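# Two robots move two bins to bench and shelf

## Task

The connecting door between the two rooms cannot be opened, but a flow rack passes through the wall and can carry things in either direction. Place the bin holding parts on the work bench and the empty bin on the shelf unit's flat top, with every part of each bin's bottom resting within that surface's edges. At the end, release both bins and move the robots away from them. The bins must stay in place without any robot supporting them. No robot may fall over or be left leaning, or the task fails.

## Robot and tools

Robots: r1 and r2 are identical Hello Robot Stretch 3 units. Each has a two-wheel differential base, 0.33 m long and 0.34 m wide, with a passive rear caster. A lift travels up a mast, and a telescoping arm sticks out to the robot's right side. The base cannot move sideways, so moving the gripper forward or back means driving the base. Turns on the spot pivot about the midpoint between the drive wheels, which is 0.05 m behind the front edge. With the arm retracted and the wrist folded, a turn sweeps a radius of 0.28 m. An unfolded, level wrist reaches beyond that radius.

Frames: the base frame has its origin on the floor between the drive wheels, x forward, y to the left, z up. The odometry frame is the base frame at the start. Every robot reports its state in its own frames, so only images, lidar_m, wrist_depth_mm and head_depth_mm show where one robot is relative to the other. hand_pose is expressed in the base frame and sits where the closed fingertips meet. With all wrist joints at zero, its x axis points up, y points back along the arm toward the mast, and z points to the robot's rear.

execute_actions(actions, cameras): actions is a list holding exactly one action, or an empty list, which only returns state and images. An action is an object keyed "r1" and/or "r2", and each robot gets its own entry. Within an entry:
- base: exactly one of {"translate_m": d}, a straight drive of d metres relative to where the base is now (range -1 to 1, positive forward), or {"rotate_rad": d}, an in-place turn relative to the current heading (range -3.2 to 3.2, positive counter-clockwise seen from above).
- joints: absolute targets by name. lift_m 0 to 1.1 (arm height on the mast). arm_m 0 to 0.52 (extension). wrist_yaw_rad -1.345 to 4.42 (0 points along the arm, positive swings toward the front, 3.0 folds over the base). wrist_pitch_rad -1.57 to 0.451 (0 level, negative points the tips down). wrist_roll_rad -2.911 to 2.911. gripper_m -0.089 to 0.179 (larger is wider; the actual fingertip gap is somewhat less, and is zero below 0.007). head_pan_rad -3.953 to 1.73 (0 forward, positive left, -1.57 looks along the arm). head_tilt_rad -1.53 to 0.419 (negative looks down).
- contact_limits: only {"arm_m": n}, a motor_effort percentage from 1 to 100. The arm motion stops (contact_stop) when the effort reaches it. Smaller values are gentler, but very small ones stop the arm at once.
Motions in one action begin together. Anything you omit may keep pushing toward its previous target. An unknown key or an out-of-range number rejects the whole call. If a result reports a stop, the rest of that reply's motion calls are skipped. cameras lists names from r1_head_camera, r1_nav_camera, r1_wrist_camera, r2_head_camera, r2_nav_camera, r2_wrist_camera, or "all". Omitting it or passing null gives every camera, and [] gives none.

wait(seconds 0 to 10) lets the scene run and returns the same output. zoom_image(camera, region [x0,y0,x1,y1] in pixels, at most 504x504) enlarges part of that camera's latest full image. finished_scene(scene) ends the scene for good, so only call it once the bins are placed, released and left alone.

Result lines: base_status and joint_status say how each commanded motion ended. "done" means the target was reached; for the base this only means the wheels turned that far, even if they slipped. "off_target" means the motion stopped short and may still be pushing. After contact_stop, time_out or torque_fault the old target is dropped. A lift or arm that hit something goes slack until you command it again, and a slack lift can sag under load. on_its_own describes things you did not command, where "held at" is a target rather than a position. motor_effort gives percentages, with the peak in brackets; readings are noisy and biased. base_odometry counts wheel turns. turned_by_wheels and turned_by_imu give the turn since the last result. base_tilt shows the lean in degrees, with a fixed offset of up to about 4. lidar_m gives 12 distances from the base origin, sector 1 straight ahead and then counter-clockwise in 30-degree steps, in a plane 0.17 m above the floor. It sees table legs but not tops, and its own parts can hide sectors 5, 6, 9 and 10. The depth grids are 7x7 cells of millimetres.

Gripper: to grasp, command a value below the object's width. To release, command at least 0.02 more than the value where contact began. The reading does not prove a hold.

Wrist safety: only fold or unfold the wrist (yaw to 3.0) with lift between 0.32 and 0.95, pitch -0.4 and roll near 0. After folding, the lift may go down to 0.25. When yaw is below -0.4, keep pitch at -0.5 or lower.

Speed: the base is fast (0.30 m/s, 1.9 rad/s) only with lift below 0.30, arm below 0.03 and yaw above 2.54. Otherwise it is limited to 0.10 m/s and 0.63 rad/s.

Avoid: robots pressing against each other, since a firm press fails the run and there is no contact reading. Avoid pushing with the arm on rigid things while the gripper is above about 0.45 m, or pushing again after a contact_stop. Do not drive while holding or hooking something fixed, or snag furniture, especially when reversing. If the robot leans, back out in small steps, free the gripper and lower the lift to about 0.2. Prolonged wrist strain switches the servo off for 10 s. Avoid drops and slams. Both robots may move by up to 2.5 cm different amounts per metre, which matters when they carry a load together. The scene keeps running between replies while each robot holds its last command. Camera calibration (intrinsics and camera pose in the base frame) is supplied and is approximately accurate.

Each tool is called after "Request:" in YAML: its name, and indented under it one key for each argument.

## Session

Request:
execute_actions:
  actions: []

Scene clock: 0.00 s.
r1.base_odometry: x=+0.000 y=+0.000 heading=+0.000 (m, m, rad; r1's odometry frame)
r1.turned_by_wheels: +0.000 (rad since the last result)
r1.turned_by_imu: +0.000 (rad since the last result)
r1.base_tilt: forward=-1.9 right=+1.5 (deg)
r1.lidar_m: 1.54 1.56 1.09 1.00 1.02 1.29 1.16 1.60 2.47 3.33 2.51 1.67
r1.head_depth_mm: 1602 1581 1588 1586 1589 1589 1583 / 1572 1568 1570 1571 1552 1584 1572 / 1556 1540 1545 1536 1548 1544 1557 / 1532 1525 1524 1526 1526 1531 1541 / 1500 1507 1506 1509 1511 1513 1501 / 1490 1486 1470 1472 1483 1484 1479 / 1450 1458 1457 1457 1463 1461 1460
r1.base_status: not commanded
r1.joint_positions: lift_m=+0.534 arm_m=-0.001 wrist_yaw_rad=+3.112 wrist_pitch_rad=-0.389 wrist_roll_rad=+0.020 gripper_m=+0.037 head_pan_rad=+0.015 head_tilt_rad=-0.021
r1.joint_status: not commanded
r1.motor_effort: left_wheel=-1 right_wheel=+0 lift_m=+32 arm_m=+0 wrist_yaw_rad=+0 wrist_pitch_rad=+7 wrist_roll_rad=+0 gripper_m=+0 head_pan_rad=-1 head_tilt_rad=+1 (%)
r1.hand_pose: x=-0.0145 y=+0.0843 z=+0.5534 quat_wxyz=(+0.148, +0.702, +0.125, +0.685) (m; r1's base frame)
r1.wrist_depth_mm: 853 897 961 987 - - - / 905 950 - - - - - / 995 - - - - - - / - - - - - - - / - - - - - - - / 887 878 - 854 872 851 842 / 756 750 - 747 713 738 735
r2.base_odometry: x=+0.000 y=+0.000 heading=+0.000 (m, m, rad; r2's odometry frame)
r2.turned_by_wheels: +0.000 (rad since the last result)
r2.turned_by_imu: +0.000 (rad since the last result)
r2.base_tilt: forward=+0.7 right=-2.4 (deg)
r2.lidar_m: 1.21 1.24 1.67 1.60 1.65 2.23 3.11 1.79 1.40 3.14 1.18 1.25
r2.head_depth_mm: 1179 1175 1162 1145 1138 1128 1117 / 1193 1172 1162 1157 1149 1131 1121 / 1191 1178 1168 1158 1145 1134 1123 / 1197 1186 1174 1162 1151 1141 1125 / 1200 1187 1179 1161 1152 1145 1129 / 1201 1192 1178 1166 1160 1147 1136 / 1206 1190 1182 1167 1161 1151 1137
r2.base_status: not commanded
r2.joint_positions: lift_m=+0.496 arm_m=+0.002 wrist_yaw_rad=+3.096 wrist_pitch_rad=-0.511 wrist_roll_rad=-0.019 gripper_m=+0.037 head_pan_rad=-0.015 head_tilt_rad=-0.012
r2.joint_status: not commanded
r2.motor_effort: left_wheel=+0 right_wheel=+0 lift_m=+25 arm_m=+1 wrist_yaw_rad=-1 wrist_pitch_rad=+5 wrist_roll_rad=+0 gripper_m=+0 head_pan_rad=+2 head_tilt_rad=+1 (%)
r2.hand_pose: x=-0.0116 y=+0.0640 z=+0.4883 quat_wxyz=(+0.193, +0.681, +0.165, +0.687) (m; r2's base frame)
r2.wrist_depth_mm: - - - - - - - / - - - - - - - / - - - - - - - / 988 992 - 941 950 964 956 / 812 816 806 835 823 801 824 / 696 698 - 700 705 699 693 / 617 613 612 618 612 605 612
pictures: r1_head_camera (sideways: a quarter turn clockwise sets it upright), r1_nav_camera (sideways: a quarter turn counterclockwise sets it upright), r1_wrist_camera, r2_head_camera (sideways: a quarter turn clockwise sets it upright), r2_nav_camera (sideways: a quarter turn counterclockwise sets it upright), r2_wrist_camera
camera_calibration (this result's frames):
r1_head_camera: T_world_to_cam=[[-0.0106704, -0.00508033, -0.99993, 1.32395], [-0.0245699, 0.999687, -0.0048169, 0.0124129], [0.999641, 0.0245168, -0.0107919, -0.032439], [0, 0, 0, 1]] pos_world=[0.0468594, -0.00488765, 1.32357]
r1_nav_camera: T_world_to_cam=[[-0.0302794, 0.0153757, 0.999423, -1.26317], [0.00484196, -0.999868, 0.0155292, 0.0352683], [0.99953, 0.00530938, 0.0302009, -0.0814661], [0, 0, 0, 1]] pos_world=[0.043009, 0.0551183, 1.26436]
r1_wrist_camera: T_world_to_cam=[[0.995478, -0.0823247, -0.0473967, 0.0449744], [-0.0824283, -0.500599, -0.861746, 0.554369], [0.0472162, 0.861756, -0.505121, 0.367139], [0, 0, 0, 1]] pos_world=[-0.0164102, -0.0351655, 0.665307]
r2_head_camera: T_world_to_cam=[[0.0270289, 0.0445175, -0.998643, 1.31995], [-0.026256, 0.998695, 0.0438091, -0.0492464], [0.99929, 0.0250363, 0.0281625, -0.0830982], [0, 0, 0, 1]] pos_world=[0.0460693, -0.0074984, 1.32266]
r2_nav_camera: T_world_to_cam=[[0.0420294, -0.00838683, 0.999081, -1.26017], [-0.0437411, -0.999021, -0.00654623, 0.0634561], [0.998158, -0.0434257, -0.0423551, 0.00729247], [0, 0, 0, 1]] pos_world=[0.0484608, 0.0531419, 1.25974]
r2_wrist_camera: T_world_to_cam=[[0.999619, -0.0268104, 0.00649303, 0.0118933], [-0.0115921, -0.62185, -0.783051, 0.456273], [0.0250316, 0.782677, -0.621924, 0.419245], [0, 0, 0, 1]] pos_world=[-0.017094, -0.044082, 0.617946]
Images, in order (width x height): r1_head_camera 896x504, r1_nav_camera 672x504, r1_wrist_camera 644x364, r2_head_camera 896x504, r2_nav_camera 672x504, r2_wrist_camera 644x364.

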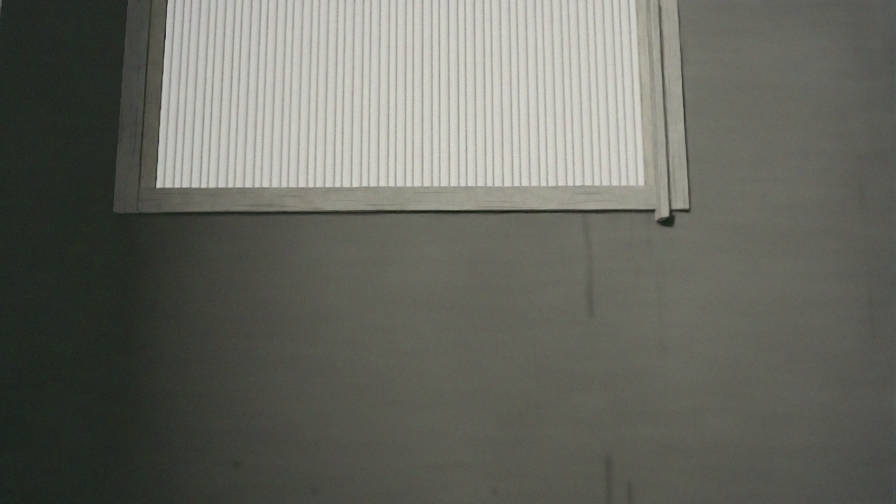

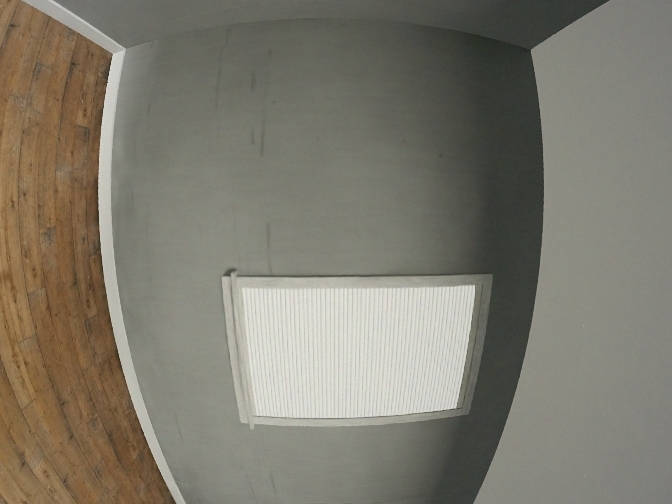

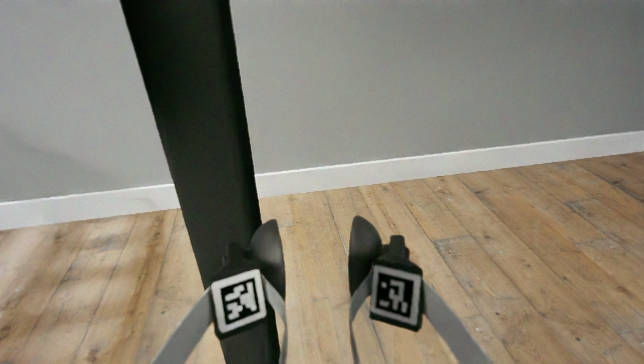

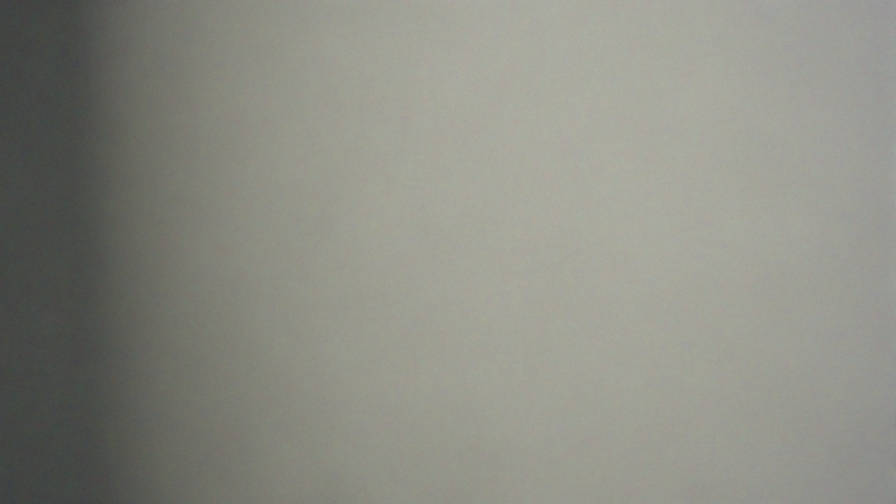

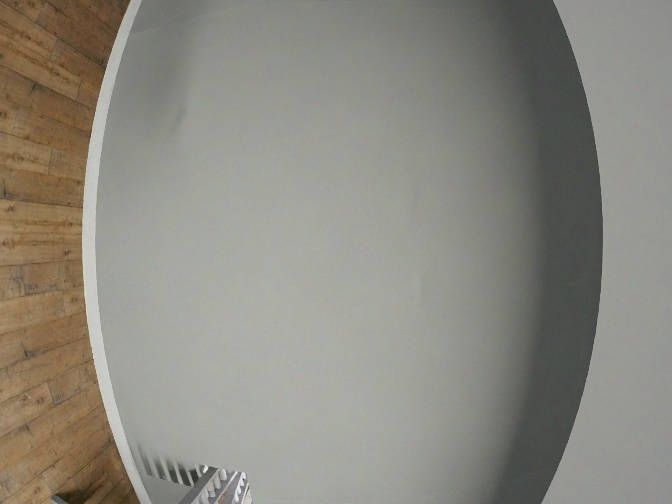

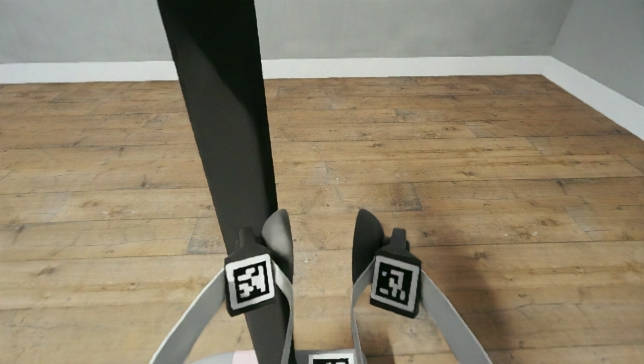

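Request:
execute_actions:
  actions:
    - {"r1":{"base":{"rotate_rad":-1.8},"joints":{"head_pan_rad":-0.35,"head_tilt_rad":-0.4,"lift_m":0.28}},"r2":{"base":{"rotate_rad":0.5},"joints":{"head_pan_rad":-2.8,"head_tilt_rad":-0.4,"lift_m":0.28,"wrist_pitch_rad":-0.4}}}
  cameras: ["r1_head_camera","r2_head_camera"]

Scene clock: 6.20 s.
r1.base_odometry: x=+0.000 y=+0.000 heading=-1.800 (m, m, rad; r1's odometry frame)
r1.turned_by_wheels: -1.800 (rad since the last result)
r1.turned_by_imu: -1.832 (rad since the last result)
r1.base_tilt: forward=-1.9 right=+1.5 (deg)
r1.lidar_m: 2.71 3.34 1.90 1.55 1.55 1.24 1.01 1.00 1.11 1.16 3.25 1.60
r1.head_depth_mm: 3223 3408 3580 3028 2301 1766 1426 / 3511 3794 3782 1763 2296 1787 1437 / 3876 - - 2768 2398 1789 1429 / 3965 - - 3188 2419 1792 1422 / 3678 3891 3045 3672 2395 1792 1423 / 3304 3583 3621 3396 2419 1804 1424 / 3088 3284 3444 3527 2397 1766 1425
r1.base_status: done
r1.joint_positions: lift_m=+0.281 arm_m=-0.001 wrist_yaw_rad=+3.112 wrist_pitch_rad=-0.389 wrist_roll_rad=+0.020 gripper_m=+0.037 head_pan_rad=-0.343 head_tilt_rad=-0.395
r1.joint_status: all done
r1.motor_effort: left_wheel=+2(8) right_wheel=-4(10) lift_m=+13(29) arm_m=-1(0) wrist_yaw_rad=+0(0) wrist_pitch_rad=+7(7) wrist_roll_rad=+0(0) gripper_m=+0(0) head_pan_rad=-5(38) head_tilt_rad=-1(21) (%)
r1.hand_pose: x=-0.0145 y=+0.0843 z=+0.2999 quat_wxyz=(+0.148, +0.702, +0.125, +0.685) (m; r1's base frame)
r1.wrist_depth_mm: - - - - - - - / - - - - - - - / - - - - - - - / 839 840 - 804 797 787 767 / 664 651 - 641 650 629 635 / 551 549 - 539 553 535 523 / 475 498 - - 444 455 451
r2.base_odometry: x=+0.000 y=+0.000 heading=+0.500 (m, m, rad; r2's odometry frame)
r2.turned_by_wheels: +0.500 (rad since the last result)
r2.turned_by_imu: +0.501 (rad since the last result)
r2.base_tilt: forward=+0.7 right=-2.1 (deg)
r2.lidar_m: 1.24 1.65 1.60 1.64 2.18 3.12 1.79 1.41 3.15 1.19 1.27 1.20
r2.head_depth_mm: 3079 3276 3388 3374 2400 1782 1408 / 3317 3520 3758 2395 2214 1812 1425 / 3671 3947 - 2087 2023 1816 1435 / 3634 3849 - 1918 1958 1796 1439 / 3278 3526 3719 3754 1613 1733 1446 / 3119 3240 3408 3515 2212 1868 1457 / 2872 3004 3140 3320 2612 1897 1471
r2.base_status: done
r2.joint_positions: lift_m=+0.281 arm_m=+0.002 wrist_yaw_rad=+3.096 wrist_pitch_rad=-0.422 wrist_roll_rad=-0.019 gripper_m=+0.037 head_pan_rad=-2.793 head_tilt_rad=-0.396
r2.joint_status: all done
r2.motor_effort: left_wheel=-3(7) right_wheel=+4(9) lift_m=+14(22) arm_m=+0(1) wrist_yaw_rad=+1(0) wrist_pitch_rad=+9(9) wrist_roll_rad=+0(0) gripper_m=+0(0) head_pan_rad=-4(35) head_tilt_rad=-3(28) (%)
r2.hand_pose: x=-0.0111 y=+0.0763 z=+0.2924 quat_wxyz=(+0.163, +0.688, +0.134, +0.695) (m; r2's base frame)
r2.wrist_depth_mm: - - - - - - - / - - - - - - - / 958 970 - 958 - 996 983 / 742 756 - 750 730 738 744 / 597 595 603 591 603 601 579 / 511 512 - 526 516 503 508 / 442 - - - 425 428 431
pictures: r1_head_camera (sideways: a quarter turn clockwise sets it upright), r2_head_camera (sideways: a quarter turn clockwise sets it upright)
camera_calibration (this result's frames):
r1_head_camera: T_world_to_cam=[[-0.355249, 0.121653, -0.926822, 1.2304], [0.326268, 0.945277, -0.000982759, 0.00527977], [0.875983, -0.302742, -0.375501, 0.443031], [0, 0, 0, 1]] pos_world=[0.0472882, -0.0205487, 1.30672]
r2_head_camera: T_world_to_cam=[[0.34344, 0.0771044, -0.936004, 1.23599], [0.36154, -0.930674, 0.0559913, -0.0674466], [-0.866798, -0.357632, -0.347507, 0.417284], [0, 0, 0, 1]] pos_world=[-0.0384017, -0.00883651, 1.30567]
Images, in order (width x height): r1_head_camera 896x504, r2_head_camera 896x504.

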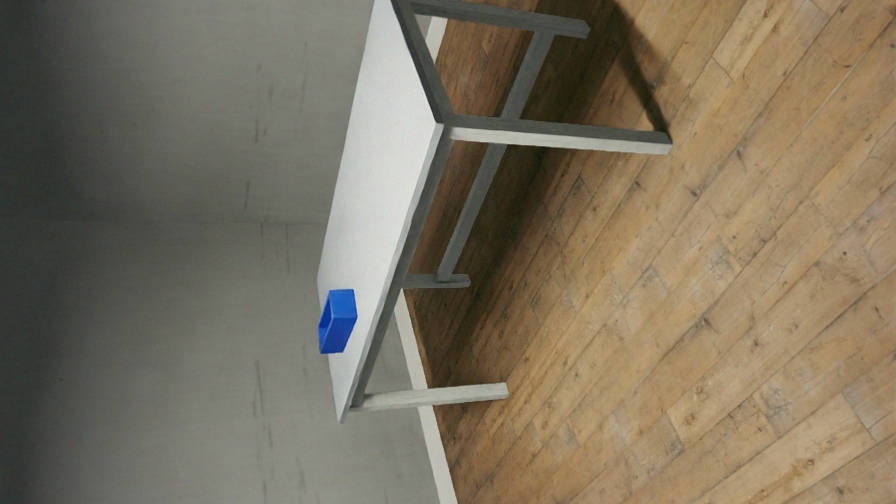

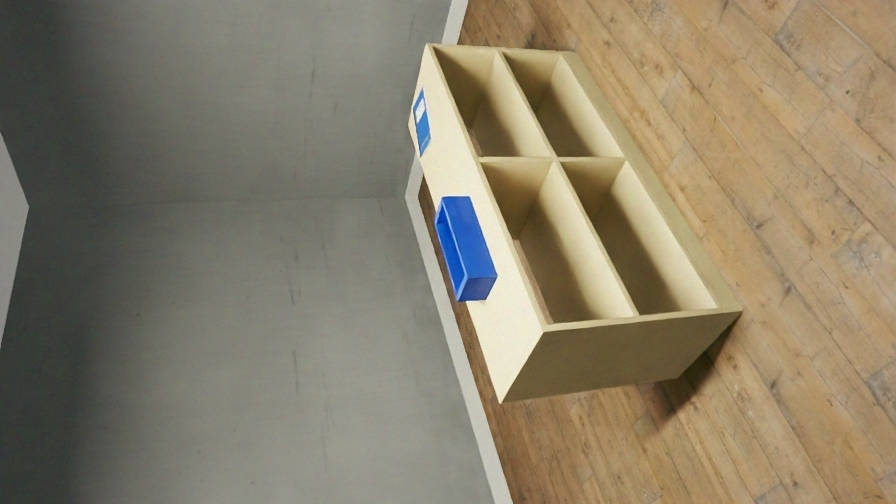

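Request:
execute_actions:
  actions:
    - {"r1":{"base":{"translate_m":1}},"r2":{"base":{"rotate_rad":0.08}}}
  cameras: []

Request:
execute_actions:
  actions:
    - {"r1":{"base":{"translate_m":1}},"r2":{"base":{"translate_m":-1}}}
  cameras: []

Request:
execute_actions:
  actions:
    - {"r1":{"base":{"rotate_rad":0.405},"joints":{"lift_m":0.75,"head_pan_rad":-1.57,"head_tilt_rad":-0.85}},"r2":{"base":{"translate_m":-0.36},"joints":{"lift_m":0.75,"head_pan_rad":-1.57,"head_tilt_rad":-0.85}}}
  cameras: []

Request:
execute_actions:
  actions:
    - {"r1":{"base":{"translate_m":0.17},"joints":{"lift_m":0.95,"wrist_yaw_rad":0}},"r2":{"base":{"rotate_rad":-0.565},"joints":{"lift_m":0.9,"wrist_yaw_rad":0}}}
  cameras: []

Request:
execute_actions:
  actions:
    - {"r1":{"joints":{"lift_m":1.05,"wrist_pitch_rad":-1.46,"wrist_roll_rad":1.57,"arm_m":0.43,"gripper_m":0.07}},"r2":{"joints":{"wrist_pitch_rad":-1.5,"wrist_roll_rad":1.57,"arm_m":0.43,"gripper_m":0.07}}}
  cameras: ["r1_head_camera","r1_wrist_camera","r2_head_camera","r2_wrist_camera"]

Scene clock: 18.37 s.
r1.base_odometry: x=-0.227 y=-0.974 heading=-1.800 (m, m, rad; r1's odometry frame)
r1.turned_by_wheels: +0.000 (rad since the last result)
r1.turned_by_imu: +0.001 (rad since the last result)
r1.base_tilt: forward=-1.9 right=+1.5 (deg)
r1.lidar_m: 1.73 2.39 2.32 1.90 1.89 2.09 1.96 1.95 1.50 2.92 0.93 1.76
r1.head_depth_mm: 2853 2991 3172 1512 1159 1803 1436 / 3124 3322 3476 1504 2087 1794 1424 / 3115 3329 3483 1468 2307 1778 1432 / 2746 3013 3198 1623 2410 1804 1427 / 2527 2770 2914 1846 2288 1805 1426 / 2341 2518 2659 2815 2362 1800 1422 / 2209 2342 2452 2650 2399 1778 1411
r1.base_status: done
r1.joint_positions: lift_m=+0.281 arm_m=-0.001 wrist_yaw_rad=+3.112 wrist_pitch_rad=-0.389 wrist_roll_rad=+0.020 gripper_m=+0.037 head_pan_rad=-0.343 head_tilt_rad=-0.396
r1.joint_status: not commanded
r1.motor_effort: left_wheel=+2(9) right_wheel=-3(8) lift_m=+13(13) arm_m=-1(0) wrist_yaw_rad=+0(0) wrist_pitch_rad=+6(6) wrist_roll_rad=+0(0) gripper_m=+0(0) head_pan_rad=-5(5) head_tilt_rad=+0(1) (%)
r1.hand_pose: x=-0.0145 y=+0.0843 z=+0.2999 quat_wxyz=(+0.148, +0.702, +0.125, +0.685) (m; r1's base frame)
r1.wrist_depth_mm: - - - - - - - / - - - - - - - / - - - - - - - / 834 859 - 793 798 793 780 / 657 648 - 656 649 628 633 / 554 538 - 537 557 536 532 / 478 491 - - 445 453 452
r2.base_odometry: x=+0.000 y=+0.000 heading=+0.580 (m, m, rad; r2's odometry frame)
r2.turned_by_wheels: +0.080 (rad since the last result)
r2.turned_by_imu: +0.079 (rad since the last result)
r2.base_tilt: forward=+0.8 right=-2.3 (deg)
r2.lidar_m: 1.26 1.64 1.60 1.68 2.36 3.11 1.79 1.41 3.14 1.19 1.24 1.21
r2.head_depth_mm: 3234 3389 3598 2307 2280 1789 1417 / 3572 3845 - 2255 2089 1808 1423 / 3662 3872 - 1928 2022 1816 1430 / 3361 3597 3764 3818 1745 1743 1446 / 3204 3405 3522 3659 1742 1784 1448 / 2979 3124 3267 3426 2578 1865 1466 / 2793 2914 3074 3212 2597 1890 1466
r2.base_status: done
r2.joint_positions: lift_m=+0.281 arm_m=+0.002 wrist_yaw_rad=+3.096 wrist_pitch_rad=-0.422 wrist_roll_rad=-0.019 gripper_m=+0.037 head_pan_rad=-2.793 head_tilt_rad=-0.396
r2.joint_status: not commanded
r2.motor_effort: left_wheel=-4(10) right_wheel=+4(11) lift_m=+14(14) arm_m=+0(1) wrist_yaw_rad=-1(0) wrist_pitch_rad=+9(8) wrist_roll_rad=+0(0) gripper_m=+0(0) head_pan_rad=-3(4) head_tilt_rad=-2(2) (%)
r2.hand_pose: x=-0.0111 y=+0.0763 z=+0.2924 quat_wxyz=(+0.163, +0.688, +0.134, +0.695) (m; r2's base frame)
r2.wrist_depth_mm: - - - - - - - / - - - - - - - / 982 994 - 983 956 968 973 / 749 741 - 738 743 726 737 / 596 598 595 599 611 594 596 / 505 519 - 520 517 508 501 / 443 - - - 428 432 436
pictures: none
No camera images: the call's "cameras" was empty. Leave "cameras" out to get every camera's image.

Scene clock: 23.40 s.
r1.base_odometry: x=-0.454 y=-1.948 heading=-1.800 (m, m, rad; r1's odometry frame)
r1.turned_by_wheels: +0.000 (rad since the last result)
r1.turned_by_imu: +0.002 (rad since the last result)
r1.base_tilt: forward=-2.0 right=+1.5 (deg)
r1.lidar_m: 1.45 1.45 1.60 2.25 2.24 2.47 2.91 2.27 1.07 1.25 1.24 0.77
r1.head_depth_mm: 2240 2487 2688 2919 993 766 1417 / 2024 2162 2369 2614 989 832 1430 / 1811 1935 2091 2301 2345 949 1066 / 1661 1749 1888 2045 2190 1797 1423 / 1515 1609 1708 1831 2014 1788 1429 / 1409 1477 1582 1683 1795 1790 1434 / 1297 1368 1436 1542 1638 1708 1426
r1.base_status: done
r1.joint_positions: lift_m=+0.281 arm_m=-0.001 wrist_yaw_rad=+3.112 wrist_pitch_rad=-0.389 wrist_roll_rad=+0.020 gripper_m=+0.037 head_pan_rad=-0.343 head_tilt_rad=-0.396
r1.joint_status: not commanded
r1.motor_effort: left_wheel=+2(8) right_wheel=-3(7) lift_m=+13(13) arm_m=+0(0) wrist_yaw_rad=+0(0) wrist_pitch_rad=+7(7) wrist_roll_rad=+0(0) gripper_m=+0(0) head_pan_rad=-5(5) head_tilt_rad=-1(0) (%)
r1.hand_pose: x=-0.0145 y=+0.0843 z=+0.2999 quat_wxyz=(+0.148, +0.702, +0.125, +0.685) (m; r1's base frame)
r1.wrist_depth_mm: - - - - - - - / - - - - - - - / - - - - - - - / 848 812 - 803 802 796 778 / 665 656 - 651 663 632 619 / 554 548 - 530 548 524 521 / 468 498 - - 451 456 452
r2.base_odometry: x=-0.837 y=-0.548 heading=+0.580 (m, m, rad; r2's odometry frame)
r2.turned_by_wheels: +0.000 (rad since the last result)
r2.turned_by_imu: -0.006 (rad since the last result)
r2.base_tilt: forward=+0.7 right=-2.2 (deg)
r2.lidar_m: 2.15 2.19 2.12 2.22 2.33 2.27 1.27 0.83 0.68 2.74 1.51 2.06
r2.head_depth_mm: 2327 2449 2580 2753 1370 1446 1412 / 2573 2717 2921 3063 1306 1336 1351 / 2888 3119 3289 3423 1324 1246 1268 / 2835 2992 3172 3307 1336 1036 1092 / 2628 2792 2907 3055 2552 973 1063 / 2489 2606 2711 2882 2575 926 1011 / 2330 2440 2545 2683 2617 897 860
r2.base_status: done
r2.joint_positions: lift_m=+0.281 arm_m=+0.002 wrist_yaw_rad=+3.096 wrist_pitch_rad=-0.421 wrist_roll_rad=-0.019 gripper_m=+0.037 head_pan_rad=-2.793 head_tilt_rad=-0.396
r2.joint_status: not commanded
r2.motor_effort: left_wheel=-4(14) right_wheel=+3(9) lift_m=+14(15) arm_m=+0(0) wrist_yaw_rad=-1(1) wrist_pitch_rad=+8(8) wrist_roll_rad=+0(0) gripper_m=+0(0) head_pan_rad=-3(4) head_tilt_rad=-2(2) (%)
r2.hand_pose: x=-0.0111 y=+0.0764 z=+0.2925 quat_wxyz=(+0.162, +0.688, +0.134, +0.695) (m; r2's base frame)
r2.wrist_depth_mm: - - - - - - - / - - - - - - - / 992 954 - 995 939 991 979 / 744 720 - 721 743 744 746 / 588 592 600 595 600 599 595 / 500 517 - 515 506 491 502 / 446 - - - 427 428 428
pictures: none
No camera images: the call's "cameras" was empty. Leave "cameras" out to get every camera's image.

Scene clock: 28.50 s.
r1.base_odometry: x=-0.454 y=-1.948 heading=-1.395 (m, m, rad; r1's odometry frame)
r1.turned_by_wheels: +0.405 (rad since the last result)
r1.turned_by_imu: +0.410 (rad since the last result)
r1.base_tilt: forward=-1.9 right=+1.4 (deg)
r1.lidar_m: 1.44 1.53 2.18 2.24 2.35 2.96 2.28 1.07 1.27 1.24 0.77 1.48
r1.head_depth_mm: 2255 1165 891 787 1499 1351 - / 2254 1161 883 786 1504 1351 1093 / 2253 1159 889 784 1493 1354 1103 / 2248 1151 805 812 1509 1354 - / 2249 1154 817 815 1490 1340 1095 / 2303 1144 824 822 1496 1285 1136 / 2290 1142 828 826 1495 1283 1131
r1.base_status: done
r1.joint_positions: lift_m=+0.749 arm_m=-0.001 wrist_yaw_rad=+3.112 wrist_pitch_rad=-0.389 wrist_roll_rad=+0.020 gripper_m=+0.037 head_pan_rad=-1.563 head_tilt_rad=-0.840
r1.joint_status: all done
r1.motor_effort: left_wheel=-1(7) right_wheel=+3(12) lift_m=+47(49) arm_m=+0(0) wrist_yaw_rad=+0(0) wrist_pitch_rad=+7(7) wrist_roll_rad=+0(0) gripper_m=+0(0) head_pan_rad=-5(53) head_tilt_rad=-3(22) (%)
r1.hand_pose: x=-0.0145 y=+0.0843 z=+0.7685 quat_wxyz=(+0.149, +0.702, +0.125, +0.685) (m; r1's base frame)
r1.wrist_depth_mm: - - - - - - - / - - - - - - - / - - - - - - - / - - - - - - - / - - - - - - - / - - - - - - - / - - - 972 945 966 982
r2.base_odometry: x=-1.138 y=-0.745 heading=+0.580 (m, m, rad; r2's odometry frame)
r2.turned_by_wheels: +0.000 (rad since the last result)
r2.turned_by_imu: -0.003 (rad since the last result)
r2.base_tilt: forward=+0.8 right=-2.2 (deg)
r2.lidar_m: 2.46 2.38 2.31 2.43 2.02 1.96 0.91 0.51 0.74 0.64 1.77 1.75
r2.head_depth_mm: 2107 2357 2246 857 789 957 - / 2217 2489 2250 944 842 996 - / 2372 2680 2259 952 1051 1227 - / 2530 2850 2301 990 1086 1295 1077 / 2740 3029 2324 1862 1537 1312 1139 / 2805 3000 2374 1864 1549 1317 1144 / 2527 2774 2410 1872 1547 1324 1153
r2.base_status: done
r2.joint_positions: lift_m=+0.749 arm_m=+0.002 wrist_yaw_rad=+3.096 wrist_pitch_rad=-0.421 wrist_roll_rad=-0.019 gripper_m=+0.037 head_pan_rad=-1.577 head_tilt_rad=-0.839
r2.joint_status: all done
r2.motor_effort: left_wheel=-3(11) right_wheel=+3(9) lift_m=+35(36) arm_m=+0(1) wrist_yaw_rad=+0(0) wrist_pitch_rad=+8(8) wrist_roll_rad=+0(0) gripper_m=+0(0) head_pan_rad=+3(39) head_tilt_rad=-5(32) (%)
r2.hand_pose: x=-0.0111 y=+0.0764 z=+0.7615 quat_wxyz=(+0.162, +0.688, +0.134, +0.695) (m; r2's base frame)
r2.wrist_depth_mm: - - - - - - - / - - - - - - - / - - - - - - - / - - - - - - - / - - - - - - - / - - - - - - - / 926 911 894 924 901 911 929
pictures: none
No camera images: the call's "cameras" was empty. Leave "cameras" out to get every camera's image.

Scene clock: 31.17 s.
r1.base_odometry: x=-0.424 y=-2.115 heading=-1.395 (m, m, rad; r1's odometry frame)
r1.turned_by_wheels: +0.000 (rad since the last result)
r1.turned_by_imu: +0.000 (rad since the last result)
r1.base_tilt: forward=-2.0 right=+1.4 (deg)
r1.lidar_m: 1.27 1.35 1.93 2.23 2.35 3.14 2.45 1.22 1.28 1.25 0.68 1.31
r1.head_depth_mm: 2235 1158 905 - - - 1114 / 2257 1159 814 771 - - 1118 / 2295 1151 823 - - - 1137 / 2257 1151 827 - - 1290 1141 / 2274 1149 831 831 1496 1295 1139 / 2300 1146 885 1630 1508 1293 1136 / 2297 2577 880 863 1395 1288 1138
r1.base_status: done
r1.joint_positions: lift_m=+0.949 arm_m=-0.001 wrist_yaw_rad=+0.002 wrist_pitch_rad=-0.389 wrist_roll_rad=+0.020 gripper_m=+0.037 head_pan_rad=-1.563 head_tilt_rad=-0.840
r1.joint_status: all done
r1.motor_effort: left_wheel=-3(2) right_wheel=+3(9) lift_m=+47(49) arm_m=+1(0) wrist_yaw_rad=-2(1) wrist_pitch_rad=+7(7) wrist_roll_rad=+0(0) gripper_m=+0(0) head_pan_rad=-5(5) head_tilt_rad=-3(2) (%)
r1.hand_pose: x=-0.0211 y=-0.3715 z=+0.9685 quat_wxyz=(+0.687, +0.136, -0.700, -0.138) (m; r1's base frame)
r1.wrist_depth_mm: - - - - - - - / - - - - - - - / - - 860 621 767 814 789 / - 645 600 540 521 610 608 / - 509 523 502 502 497 486 / 529 512 484 511 439 502 503 / - 592 - - - - -
r2.base_odometry: x=-1.138 y=-0.745 heading=+0.015 (m, m, rad; r2's odometry frame)
r2.turned_by_wheels: -0.565 (rad since the last result)
r2.turned_by_imu: -0.568 (rad since the last result)
r2.base_tilt: forward=+0.7 right=-2.3 (deg)
r2.lidar_m: 1.75 2.44 2.41 2.31 2.39 2.04 1.96 0.91 0.51 0.63 0.64 1.79
r2.head_depth_mm: 2115 2426 2247 937 - - - / 2103 2410 2261 940 825 - 1076 / 2124 2401 2277 910 - - 1085 / 2113 2430 2297 911 862 1189 1127 / 2113 2411 2326 892 848 1170 1139 / 2119 2410 2379 981 851 1184 1147 / 2108 2407 2391 991 857 1156 1154
r2.base_status: done
r2.joint_positions: lift_m=+0.899 arm_m=+0.002 wrist_yaw_rad=+0.002 wrist_pitch_rad=-0.420 wrist_roll_rad=-0.019 gripper_m=+0.037 head_pan_rad=-1.577 head_tilt_rad=-0.839
r2.joint_status: all done
r2.motor_effort: left_wheel=+2(5) right_wheel=-4(8) lift_m=+35(36) arm_m=+0(0) wrist_yaw_rad=-2(2) wrist_pitch_rad=+8(8) wrist_roll_rad=+0(0) gripper_m=+0(0) head_pan_rad=+4(2) head_tilt_rad=-5(5) (%)
r2.hand_pose: x=-0.0212 y=-0.3715 z=+0.9116 quat_wxyz=(+0.698, +0.150, -0.684, -0.146) (m; r2's base frame)
r2.wrist_depth_mm: - - - - - - - / - - - - - - - / - - - - - - - / - - - - - - - / - 615 531 562 611 612 602 / 530 515 514 490 518 510 516 / 450 459 443 447 440 442 434
pictures: none
No camera images: the call's "cameras" was empty. Leave "cameras" out to get every camera's image.

Scene clock: 35.53 s.
r1.base_odometry: x=-0.424 y=-2.115 heading=-1.395 (m, m, rad; r1's odometry frame)
r1.turned_by_wheels: +0.000 (rad since the last result)
r1.turned_by_imu: -0.001 (rad since the last result)
r1.base_tilt: forward=-1.9 right=+1.4 (deg)
r1.lidar_m: 1.27 1.34 1.93 2.23 2.35 3.15 2.44 1.22 1.28 1.25 0.68 1.30
r1.head_depth_mm: 2274 1151 886 784 1502 1298 1138 / 2257 1160 816 818 1509 1300 1129 / 2227 1158 820 818 1511 1297 1138 / - 1104 821 830 1498 1294 1133 / 2238 1147 834 833 1483 1293 1138 / 2267 1149 883 1653 1497 1293 1136 / 2305 2531 883 859 1409 1291 1123
r1.base_status: not commanded
r1.joint_positions: lift_m=+1.049 arm_m=+0.430 wrist_yaw_rad=+0.000 wrist_pitch_rad=-1.454 wrist_roll_rad=+1.568 gripper_m=+0.070 head_pan_rad=-1.563 head_tilt_rad=-0.840
r1.joint_status: all done
r1.motor_effort: left_wheel=-2(3) right_wheel=+3(3) lift_m=+47(49) arm_m=+5(7) wrist_yaw_rad=+0(2) wrist_pitch_rad=-3(7) wrist_roll_rad=+1(2) gripper_m=+0(80) head_pan_rad=-5(5) head_tilt_rad=-3(3) (%)
r1.hand_pose: x=-0.0215 y=-0.5803 z=+0.9307 quat_wxyz=(+0.001, +0.001, -0.747, -0.665) (m; r1's base frame)
r1.wrist_depth_mm: 274 310 312 307 - - 980 / 285 318 317 316 - - - / 293 280 329 323 - - - / 304 296 339 329 - - - / 315 309 343 342 - - - / 296 290 351 347 - - - / 380 277 363 358 - - -
r2.base_odometry: x=-1.138 y=-0.745 heading=+0.015 (m, m, rad; r2's odometry frame)
r2.turned_by_wheels: +0.000 (rad since the last result)
r2.turned_by_imu: -0.001 (rad since the last result)
r2.base_tilt: forward=+0.8 right=-2.1 (deg)
r2.lidar_m: 1.75 2.44 2.41 2.32 2.40 2.05 1.96 0.91 0.51 0.63 0.64 1.79
r2.head_depth_mm: 2105 2339 - 936 836 1168 1109 / 2091 - 2159 940 839 1152 1117 / 2078 - 2122 884 852 1186 1123 / 2116 2410 2238 887 859 1191 1134 / 2109 2416 2329 890 847 1180 1138 / 2111 2407 2352 980 850 1183 1142 / 2088 2407 2374 990 859 1153 1149
r2.base_status: not commanded
r2.joint_positions: lift_m=+0.899 arm_m=+0.430 wrist_yaw_rad=+0.000 wrist_pitch_rad=-1.493 wrist_roll_rad=+1.568 gripper_m=+0.070 head_pan_rad=-1.577 head_tilt_rad=-0.840
r2.joint_status: all done
r2.motor_effort: left_wheel=+2(2) right_wheel=-4(5) lift_m=+34(35) arm_m=+5(3) wrist_yaw_rad=+0(1) wrist_pitch_rad=-3(7) wrist_roll_rad=+1(2) gripper_m=+0(78) head_pan_rad=+5(4) head_tilt_rad=-5(5) (%)
r2.hand_pose: x=-0.0215 y=-0.5703 z=+0.7808 quat_wxyz=(+0.001, +0.001, -0.734, -0.679) (m; r2's base frame)
r2.wrist_depth_mm: 901 321 313 302 303 795 789 / 933 330 236 311 308 842 - / - 337 311 318 317 883 - / - 346 324 326 325 912 867 / - 357 302 332 627 913 882 / - 370 338 346 348 947 914 / - 386 344 352 359 964 956
pictures: r1_head_camera (sideways: a quarter turn clockwise sets it upright), r1_wrist_camera, r2_head_camera (sideways: a quarter turn clockwise sets it upright), r2_wrist_camera
camera_calibration (this result's frames):
r1_head_camera: T_world_to_cam=[[-0.0106328, 0.737403, -0.675369, 0.900462], [0.999835, 0.0178081, 0.00370276, -0.00492822], [0.0147575, -0.675218, -0.737471, 0.919202], [0, 0, 0, 1]] pos_world=[0.000936735, -0.0432541, 1.28605]
r1_wrist_camera: T_world_to_cam=[[0.0424539, 0.995417, -0.0856857, 0.655674], [0.989492, -0.0300262, 0.141438, -0.0912966], [0.138217, -0.0907898, -0.986232, 1.02773], [0, 0, 0, 1]] pos_world=[-0.0795487, -0.562103, 1.08268]
r2_head_camera: T_world_to_cam=[[0.0492721, 0.717118, -0.695208, 0.923813], [0.99815, -0.0105279, 0.0598831, -0.0763626], [0.0356241, -0.696873, -0.71631, 0.891607], [0, 0, 0, 1]] pos_world=[-0.00105966, -0.0419498, 1.28548]
r2_wrist_camera: T_world_to_cam=[[0.00232477, 0.995891, -0.0905271, 0.64038], [0.987554, 0.0119502, 0.156825, -0.0600986], [0.157263, -0.089765, -0.983469, 0.885484], [0, 0, 0, 1]] pos_world=[-0.0813919, -0.557546, 0.938242]
Images, in order (width x height): r1_head_camera 896x504, r1_wrist_camera 644x364, r2_head_camera 896x504, r2_wrist_camera 644x364.

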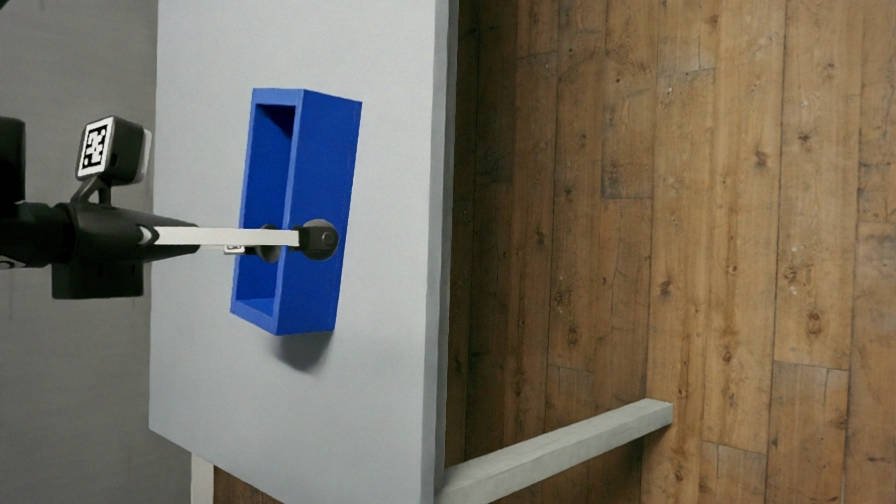

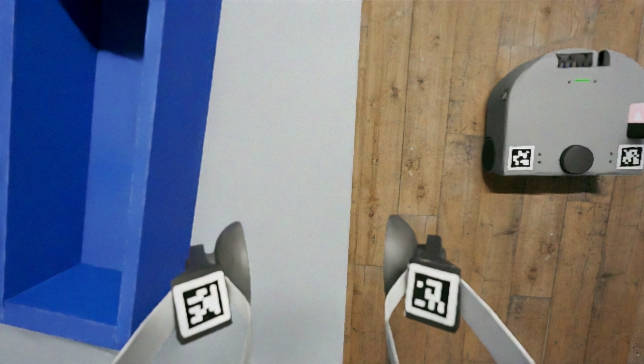

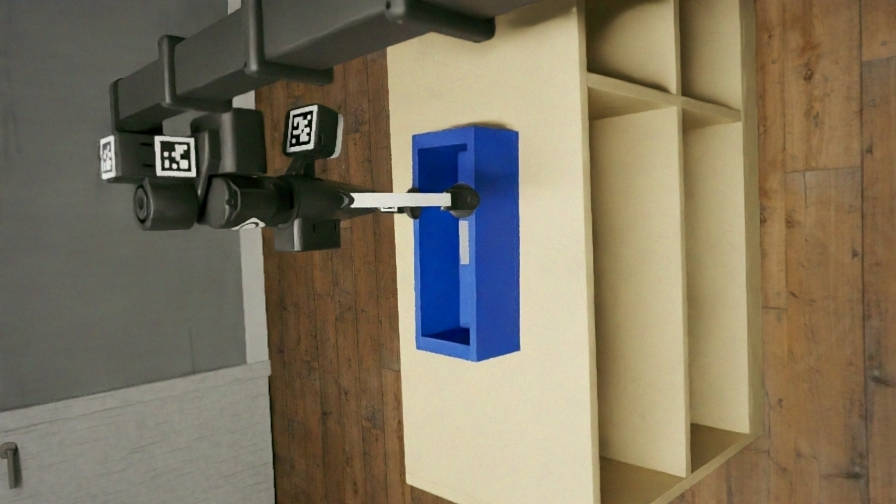

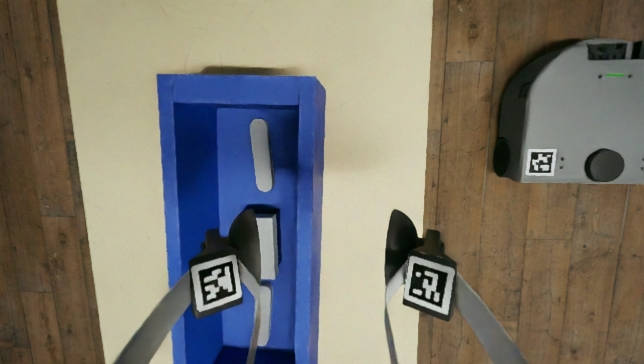

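Request:
execute_actions:
  actions:
    - {"r1":{"base":{"translate_m":-0.035},"joints":{"wrist_pitch_rad":-1.35,"arm_m":0.518,"gripper_m":0.12,"lift_m":1.01}},"r2":{"base":{"translate_m":0.05},"joints":{"arm_m":0.452}}}
  cameras: []

Request:
execute_actions:
  actions:
    - {"r1":{"joints":{"lift_m":0.935}},"r2":{"joints":{"lift_m":0.8}}}
  cameras: ["r1_head_camera","r1_wrist_camera","r2_head_camera","r2_wrist_camera"]

Scene clock: 40.53 s.
r1.base_odometry: x=-0.430 y=-2.081 heading=-1.395 (m, m, rad; r1's odometry frame)
r1.turned_by_wheels: +0.000 (rad since the last result)
r1.turned_by_imu: -0.001 (rad since the last result)
r1.base_tilt: forward=-1.9 right=+1.5 (deg)
r1.lidar_m: 1.31 1.38 1.97 2.23 2.35 3.10 2.41 1.19 1.28 1.25 0.70 1.34
r1.head_depth_mm: - 1112 887 781 1490 1293 1138 / 2313 1159 843 814 1509 1299 1134 / 2286 1154 808 821 1501 1302 1139 / - 1095 818 820 1499 1294 1130 / 2267 1143 827 833 1497 1290 1141 / 2297 1142 880 1638 1491 1282 1137 / 2336 1202 884 907 1197 1286 1129
r1.base_status: done
r1.joint_positions: lift_m=+1.011 arm_m=+0.518 wrist_yaw_rad=+0.000 wrist_pitch_rad=-1.353 wrist_roll_rad=+1.568 gripper_m=+0.120 head_pan_rad=-1.563 head_tilt_rad=-0.840
r1.joint_status: all done
r1.motor_effort: left_wheel=-2(6) right_wheel=+3(4) lift_m=+13(44) arm_m=+5(9) wrist_yaw_rad=+0(0) wrist_pitch_rad=+1(3) wrist_roll_rad=+1(1) gripper_m=+1(80) head_pan_rad=-5(5) head_tilt_rad=-3(4) (%)
r1.hand_pose: x=-0.0216 y=-0.6942 z=+0.8939 quat_wxyz=(+0.001, +0.000, -0.780, -0.626) (m; r1's base frame)
r1.wrist_depth_mm: 317 301 256 232 260 252 891 / 328 308 277 271 268 258 926 / 335 316 285 276 273 265 939 / 345 249 294 285 279 271 965 / 355 335 302 293 286 979 975 / 362 351 315 299 293 - 986 / 376 272 296 311 299 294 981
r2.base_odometry: x=-1.088 y=-0.744 heading=+0.015 (m, m, rad; r2's odometry frame)
r2.turned_by_wheels: +0.000 (rad since the last result)
r2.turned_by_imu: -0.001 (rad since the last result)
r2.base_tilt: forward=+0.7 right=-2.3 (deg)
r2.lidar_m: 1.70 2.39 2.40 2.31 2.39 2.10 2.01 0.95 0.53 0.82 0.61 1.73
r2.head_depth_mm: 2107 2329 - 934 822 1168 1108 / 2114 - 2187 872 847 1150 1115 / 2075 - 2163 883 853 1184 1125 / 2105 2424 2230 914 858 1173 1127 / 2126 2406 2348 942 844 1177 1140 / 2099 2427 2362 976 850 1162 1141 / 2108 2383 2385 1741 857 1268 1149
r2.base_status: done
r2.joint_positions: lift_m=+0.899 arm_m=+0.452 wrist_yaw_rad=+0.000 wrist_pitch_rad=-1.493 wrist_roll_rad=+1.568 gripper_m=+0.070 head_pan_rad=-1.577 head_tilt_rad=-0.840
r2.joint_status: all done
r2.motor_effort: left_wheel=+2(7) right_wheel=-4(7) lift_m=+36(35) arm_m=+4(7) wrist_yaw_rad=+1(0) wrist_pitch_rad=-3(3) wrist_roll_rad=+1(1) gripper_m=+0(0) head_pan_rad=+4(3) head_tilt_rad=-6(5) (%)
r2.hand_pose: x=-0.0215 y=-0.5922 z=+0.7808 quat_wxyz=(+0.001, +0.001, -0.734, -0.679) (m; r2's base frame)
r2.wrist_depth_mm: 909 319 227 225 299 849 821 / 931 329 293 305 305 872 - / - 338 298 316 313 862 - / - 348 295 317 319 913 889 / - 359 300 330 330 937 894 / - 375 350 340 343 961 907 / - 380 290 303 351 947 958
pictures: none
No camera images: the call's "cameras" was empty. Leave "cameras" out to get every camera's image.

Scene clock: 42.27 s.
r1.base_odometry: x=-0.430 y=-2.081 heading=-1.395 (m, m, rad; r1's odometry frame)
r1.turned_by_wheels: +0.000 (rad since the last result)
r1.turned_by_imu: +0.000 (rad since the last result)
r1.base_tilt: forward=-2.0 right=+1.4 (deg)
r1.lidar_m: 1.31 1.39 1.98 2.23 2.35 3.10 2.41 1.18 1.28 1.25 0.70 1.34
r1.head_depth_mm: 2244 - - 1664 1501 1297 1140 / - 1104 841 815 1497 1297 1134 / - 1077 811 822 1506 1292 1137 / 2196 - 811 830 1504 1292 1145 / 2293 1146 828 829 1510 1294 1145 / 2281 1147 881 1656 1493 1289 1134 / 2311 1205 879 903 1189 1281 1126
r1.base_status: not commanded
r1.joint_positions: lift_m=+0.936 arm_m=+0.518 wrist_yaw_rad=+0.000 wrist_pitch_rad=-1.353 wrist_roll_rad=+1.568 gripper_m=+0.120 head_pan_rad=-1.563 head_tilt_rad=-0.840
r1.joint_status: all done
r1.motor_effort: left_wheel=-2(2) right_wheel=+3(3) lift_m=+13(13) arm_m=+7(5) wrist_yaw_rad=+1(0) wrist_pitch_rad=+1(1) wrist_roll_rad=+1(1) gripper_m=+0(0) head_pan_rad=-5(5) head_tilt_rad=-4(3) (%)
r1.hand_pose: x=-0.0216 y=-0.6942 z=+0.8189 quat_wxyz=(+0.001, +0.000, -0.780, -0.626) (m; r1's base frame)
r1.wrist_depth_mm: 144 182 201 134 192 184 180 / 149 190 206 154 196 187 183 / 154 199 211 181 201 191 187 / 160 208 216 210 205 195 859 / 166 211 220 216 210 199 885 / 173 199 187 223 215 - 925 / 175 243 156 230 218 210 912
r2.base_odometry: x=-1.088 y=-0.744 heading=+0.015 (m, m, rad; r2's odometry frame)
r2.turned_by_wheels: +0.000 (rad since the last result)
r2.turned_by_imu: +0.000 (rad since the last result)
r2.base_tilt: forward=+0.6 right=-2.2 (deg)
r2.lidar_m: 1.70 2.39 2.41 2.32 2.39 2.09 2.01 0.95 0.53 0.81 0.61 1.74
r2.head_depth_mm: 2121 2412 2217 - - 1169 1111 / 2132 2363 - 830 844 1151 1112 / 2106 2359 - 884 853 1184 1124 / 2103 2425 2339 913 858 1171 1128 / 2114 2436 2326 943 846 1172 1139 / 2100 2411 2353 979 854 1156 1143 / 2076 2389 2382 1733 859 1271 1145
r2.base_status: not commanded
r2.joint_positions: lift_m=+0.801 arm_m=+0.452 wrist_yaw_rad=+0.000 wrist_pitch_rad=-1.493 wrist_roll_rad=+1.568 gripper_m=+0.070 head_pan_rad=-1.577 head_tilt_rad=-0.840
r2.joint_status: all done
r2.motor_effort: left_wheel=+2(1) right_wheel=-3(3) lift_m=+15(33) arm_m=+4(3) wrist_yaw_rad=+0(0) wrist_pitch_rad=-3(3) wrist_roll_rad=+1(1) gripper_m=+0(0) head_pan_rad=+3(2) head_tilt_rad=-5(6) (%)
r2.hand_pose: x=-0.0215 y=-0.5922 z=+0.6819 quat_wxyz=(+0.001, +0.001, -0.734, -0.679) (m; r2's base frame)
r2.wrist_depth_mm: 226 168 207 204 209 723 721 / 232 169 213 209 212 741 - / 241 171 219 214 220 216 - / 248 173 224 221 223 803 804 / 256 174 197 228 228 811 823 / 265 171 233 234 240 833 813 / 275 168 244 245 245 848 850
pictures: r1_head_camera (sideways: a quarter turn clockwise sets it upright), r1_wrist_camera, r2_head_camera (sideways: a quarter turn clockwise sets it upright), r2_wrist_camera
camera_calibration (this result's frames):
r1_head_camera: T_world_to_cam=[[-0.0106325, 0.737403, -0.675369, 0.900462], [0.999835, 0.0178078, 0.00370276, -0.00492822], [0.0147572, -0.675218, -0.737471, 0.919202], [0, 0, 0, 1]] pos_world=[0.00093672, -0.0432541, 1.28605]
r1_wrist_camera: T_world_to_cam=[[0.0423846, 0.981719, -0.185557, 0.831759], [0.989498, -0.0155579, 0.143708, -0.0707156], [0.138194, -0.189699, -0.972068, 0.826898], [0, 0, 0, 1]] pos_world=[-0.079553, -0.660792, 0.968302]
r2_head_camera: T_world_to_cam=[[0.0492722, 0.717118, -0.695208, 0.923813], [0.99815, -0.010528, 0.0598831, -0.0763626], [0.035624, -0.696873, -0.71631, 0.891607], [0, 0, 0, 1]] pos_world=[-0.00105966, -0.0419498, 1.28548]
r2_wrist_camera: T_world_to_cam=[[0.00232469, 0.995911, -0.0903133, 0.653156], [0.987554, 0.0119166, 0.156828, -0.0443547], [0.157263, -0.0895538, -0.983488, 0.786429], [0, 0, 0, 1]] pos_world=[-0.0813919, -0.579529, 0.839389]
Images, in order (width x height): r1_head_camera 896x504, r1_wrist_camera 644x364, r2_head_camera 896x504, r2_wrist_camera 644x364.

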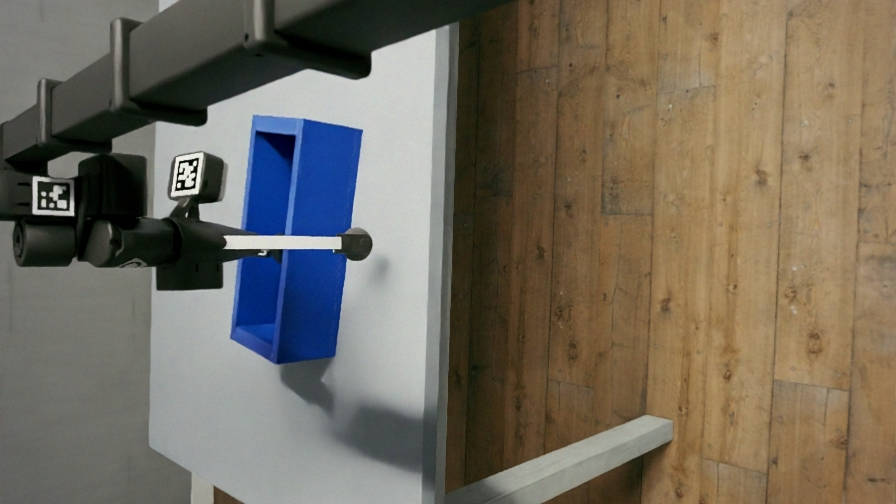

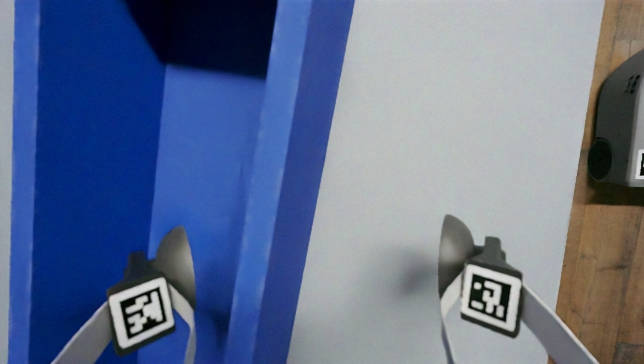

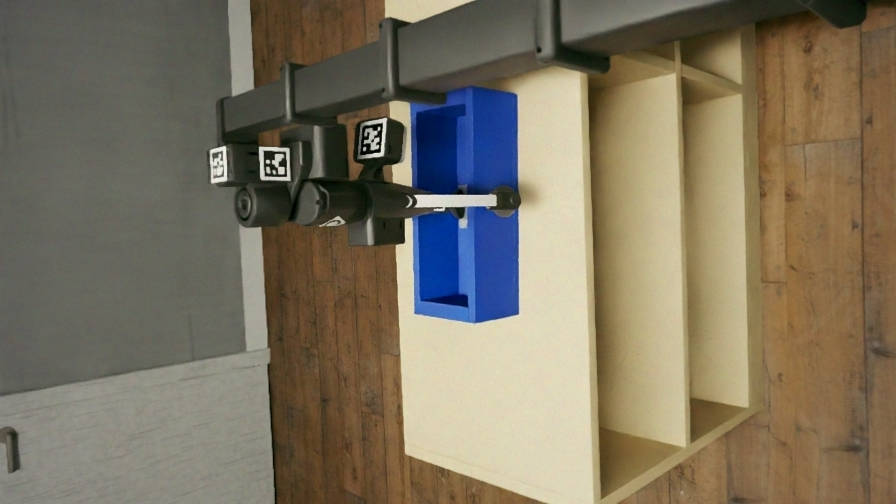

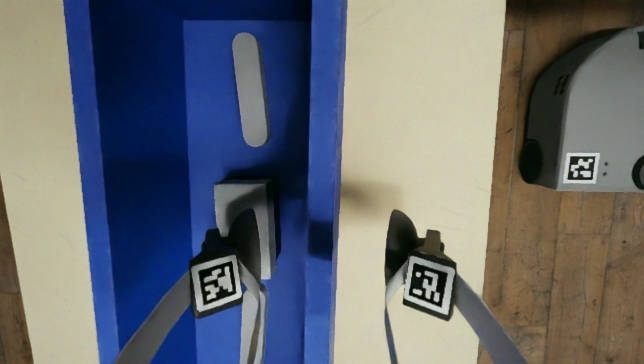

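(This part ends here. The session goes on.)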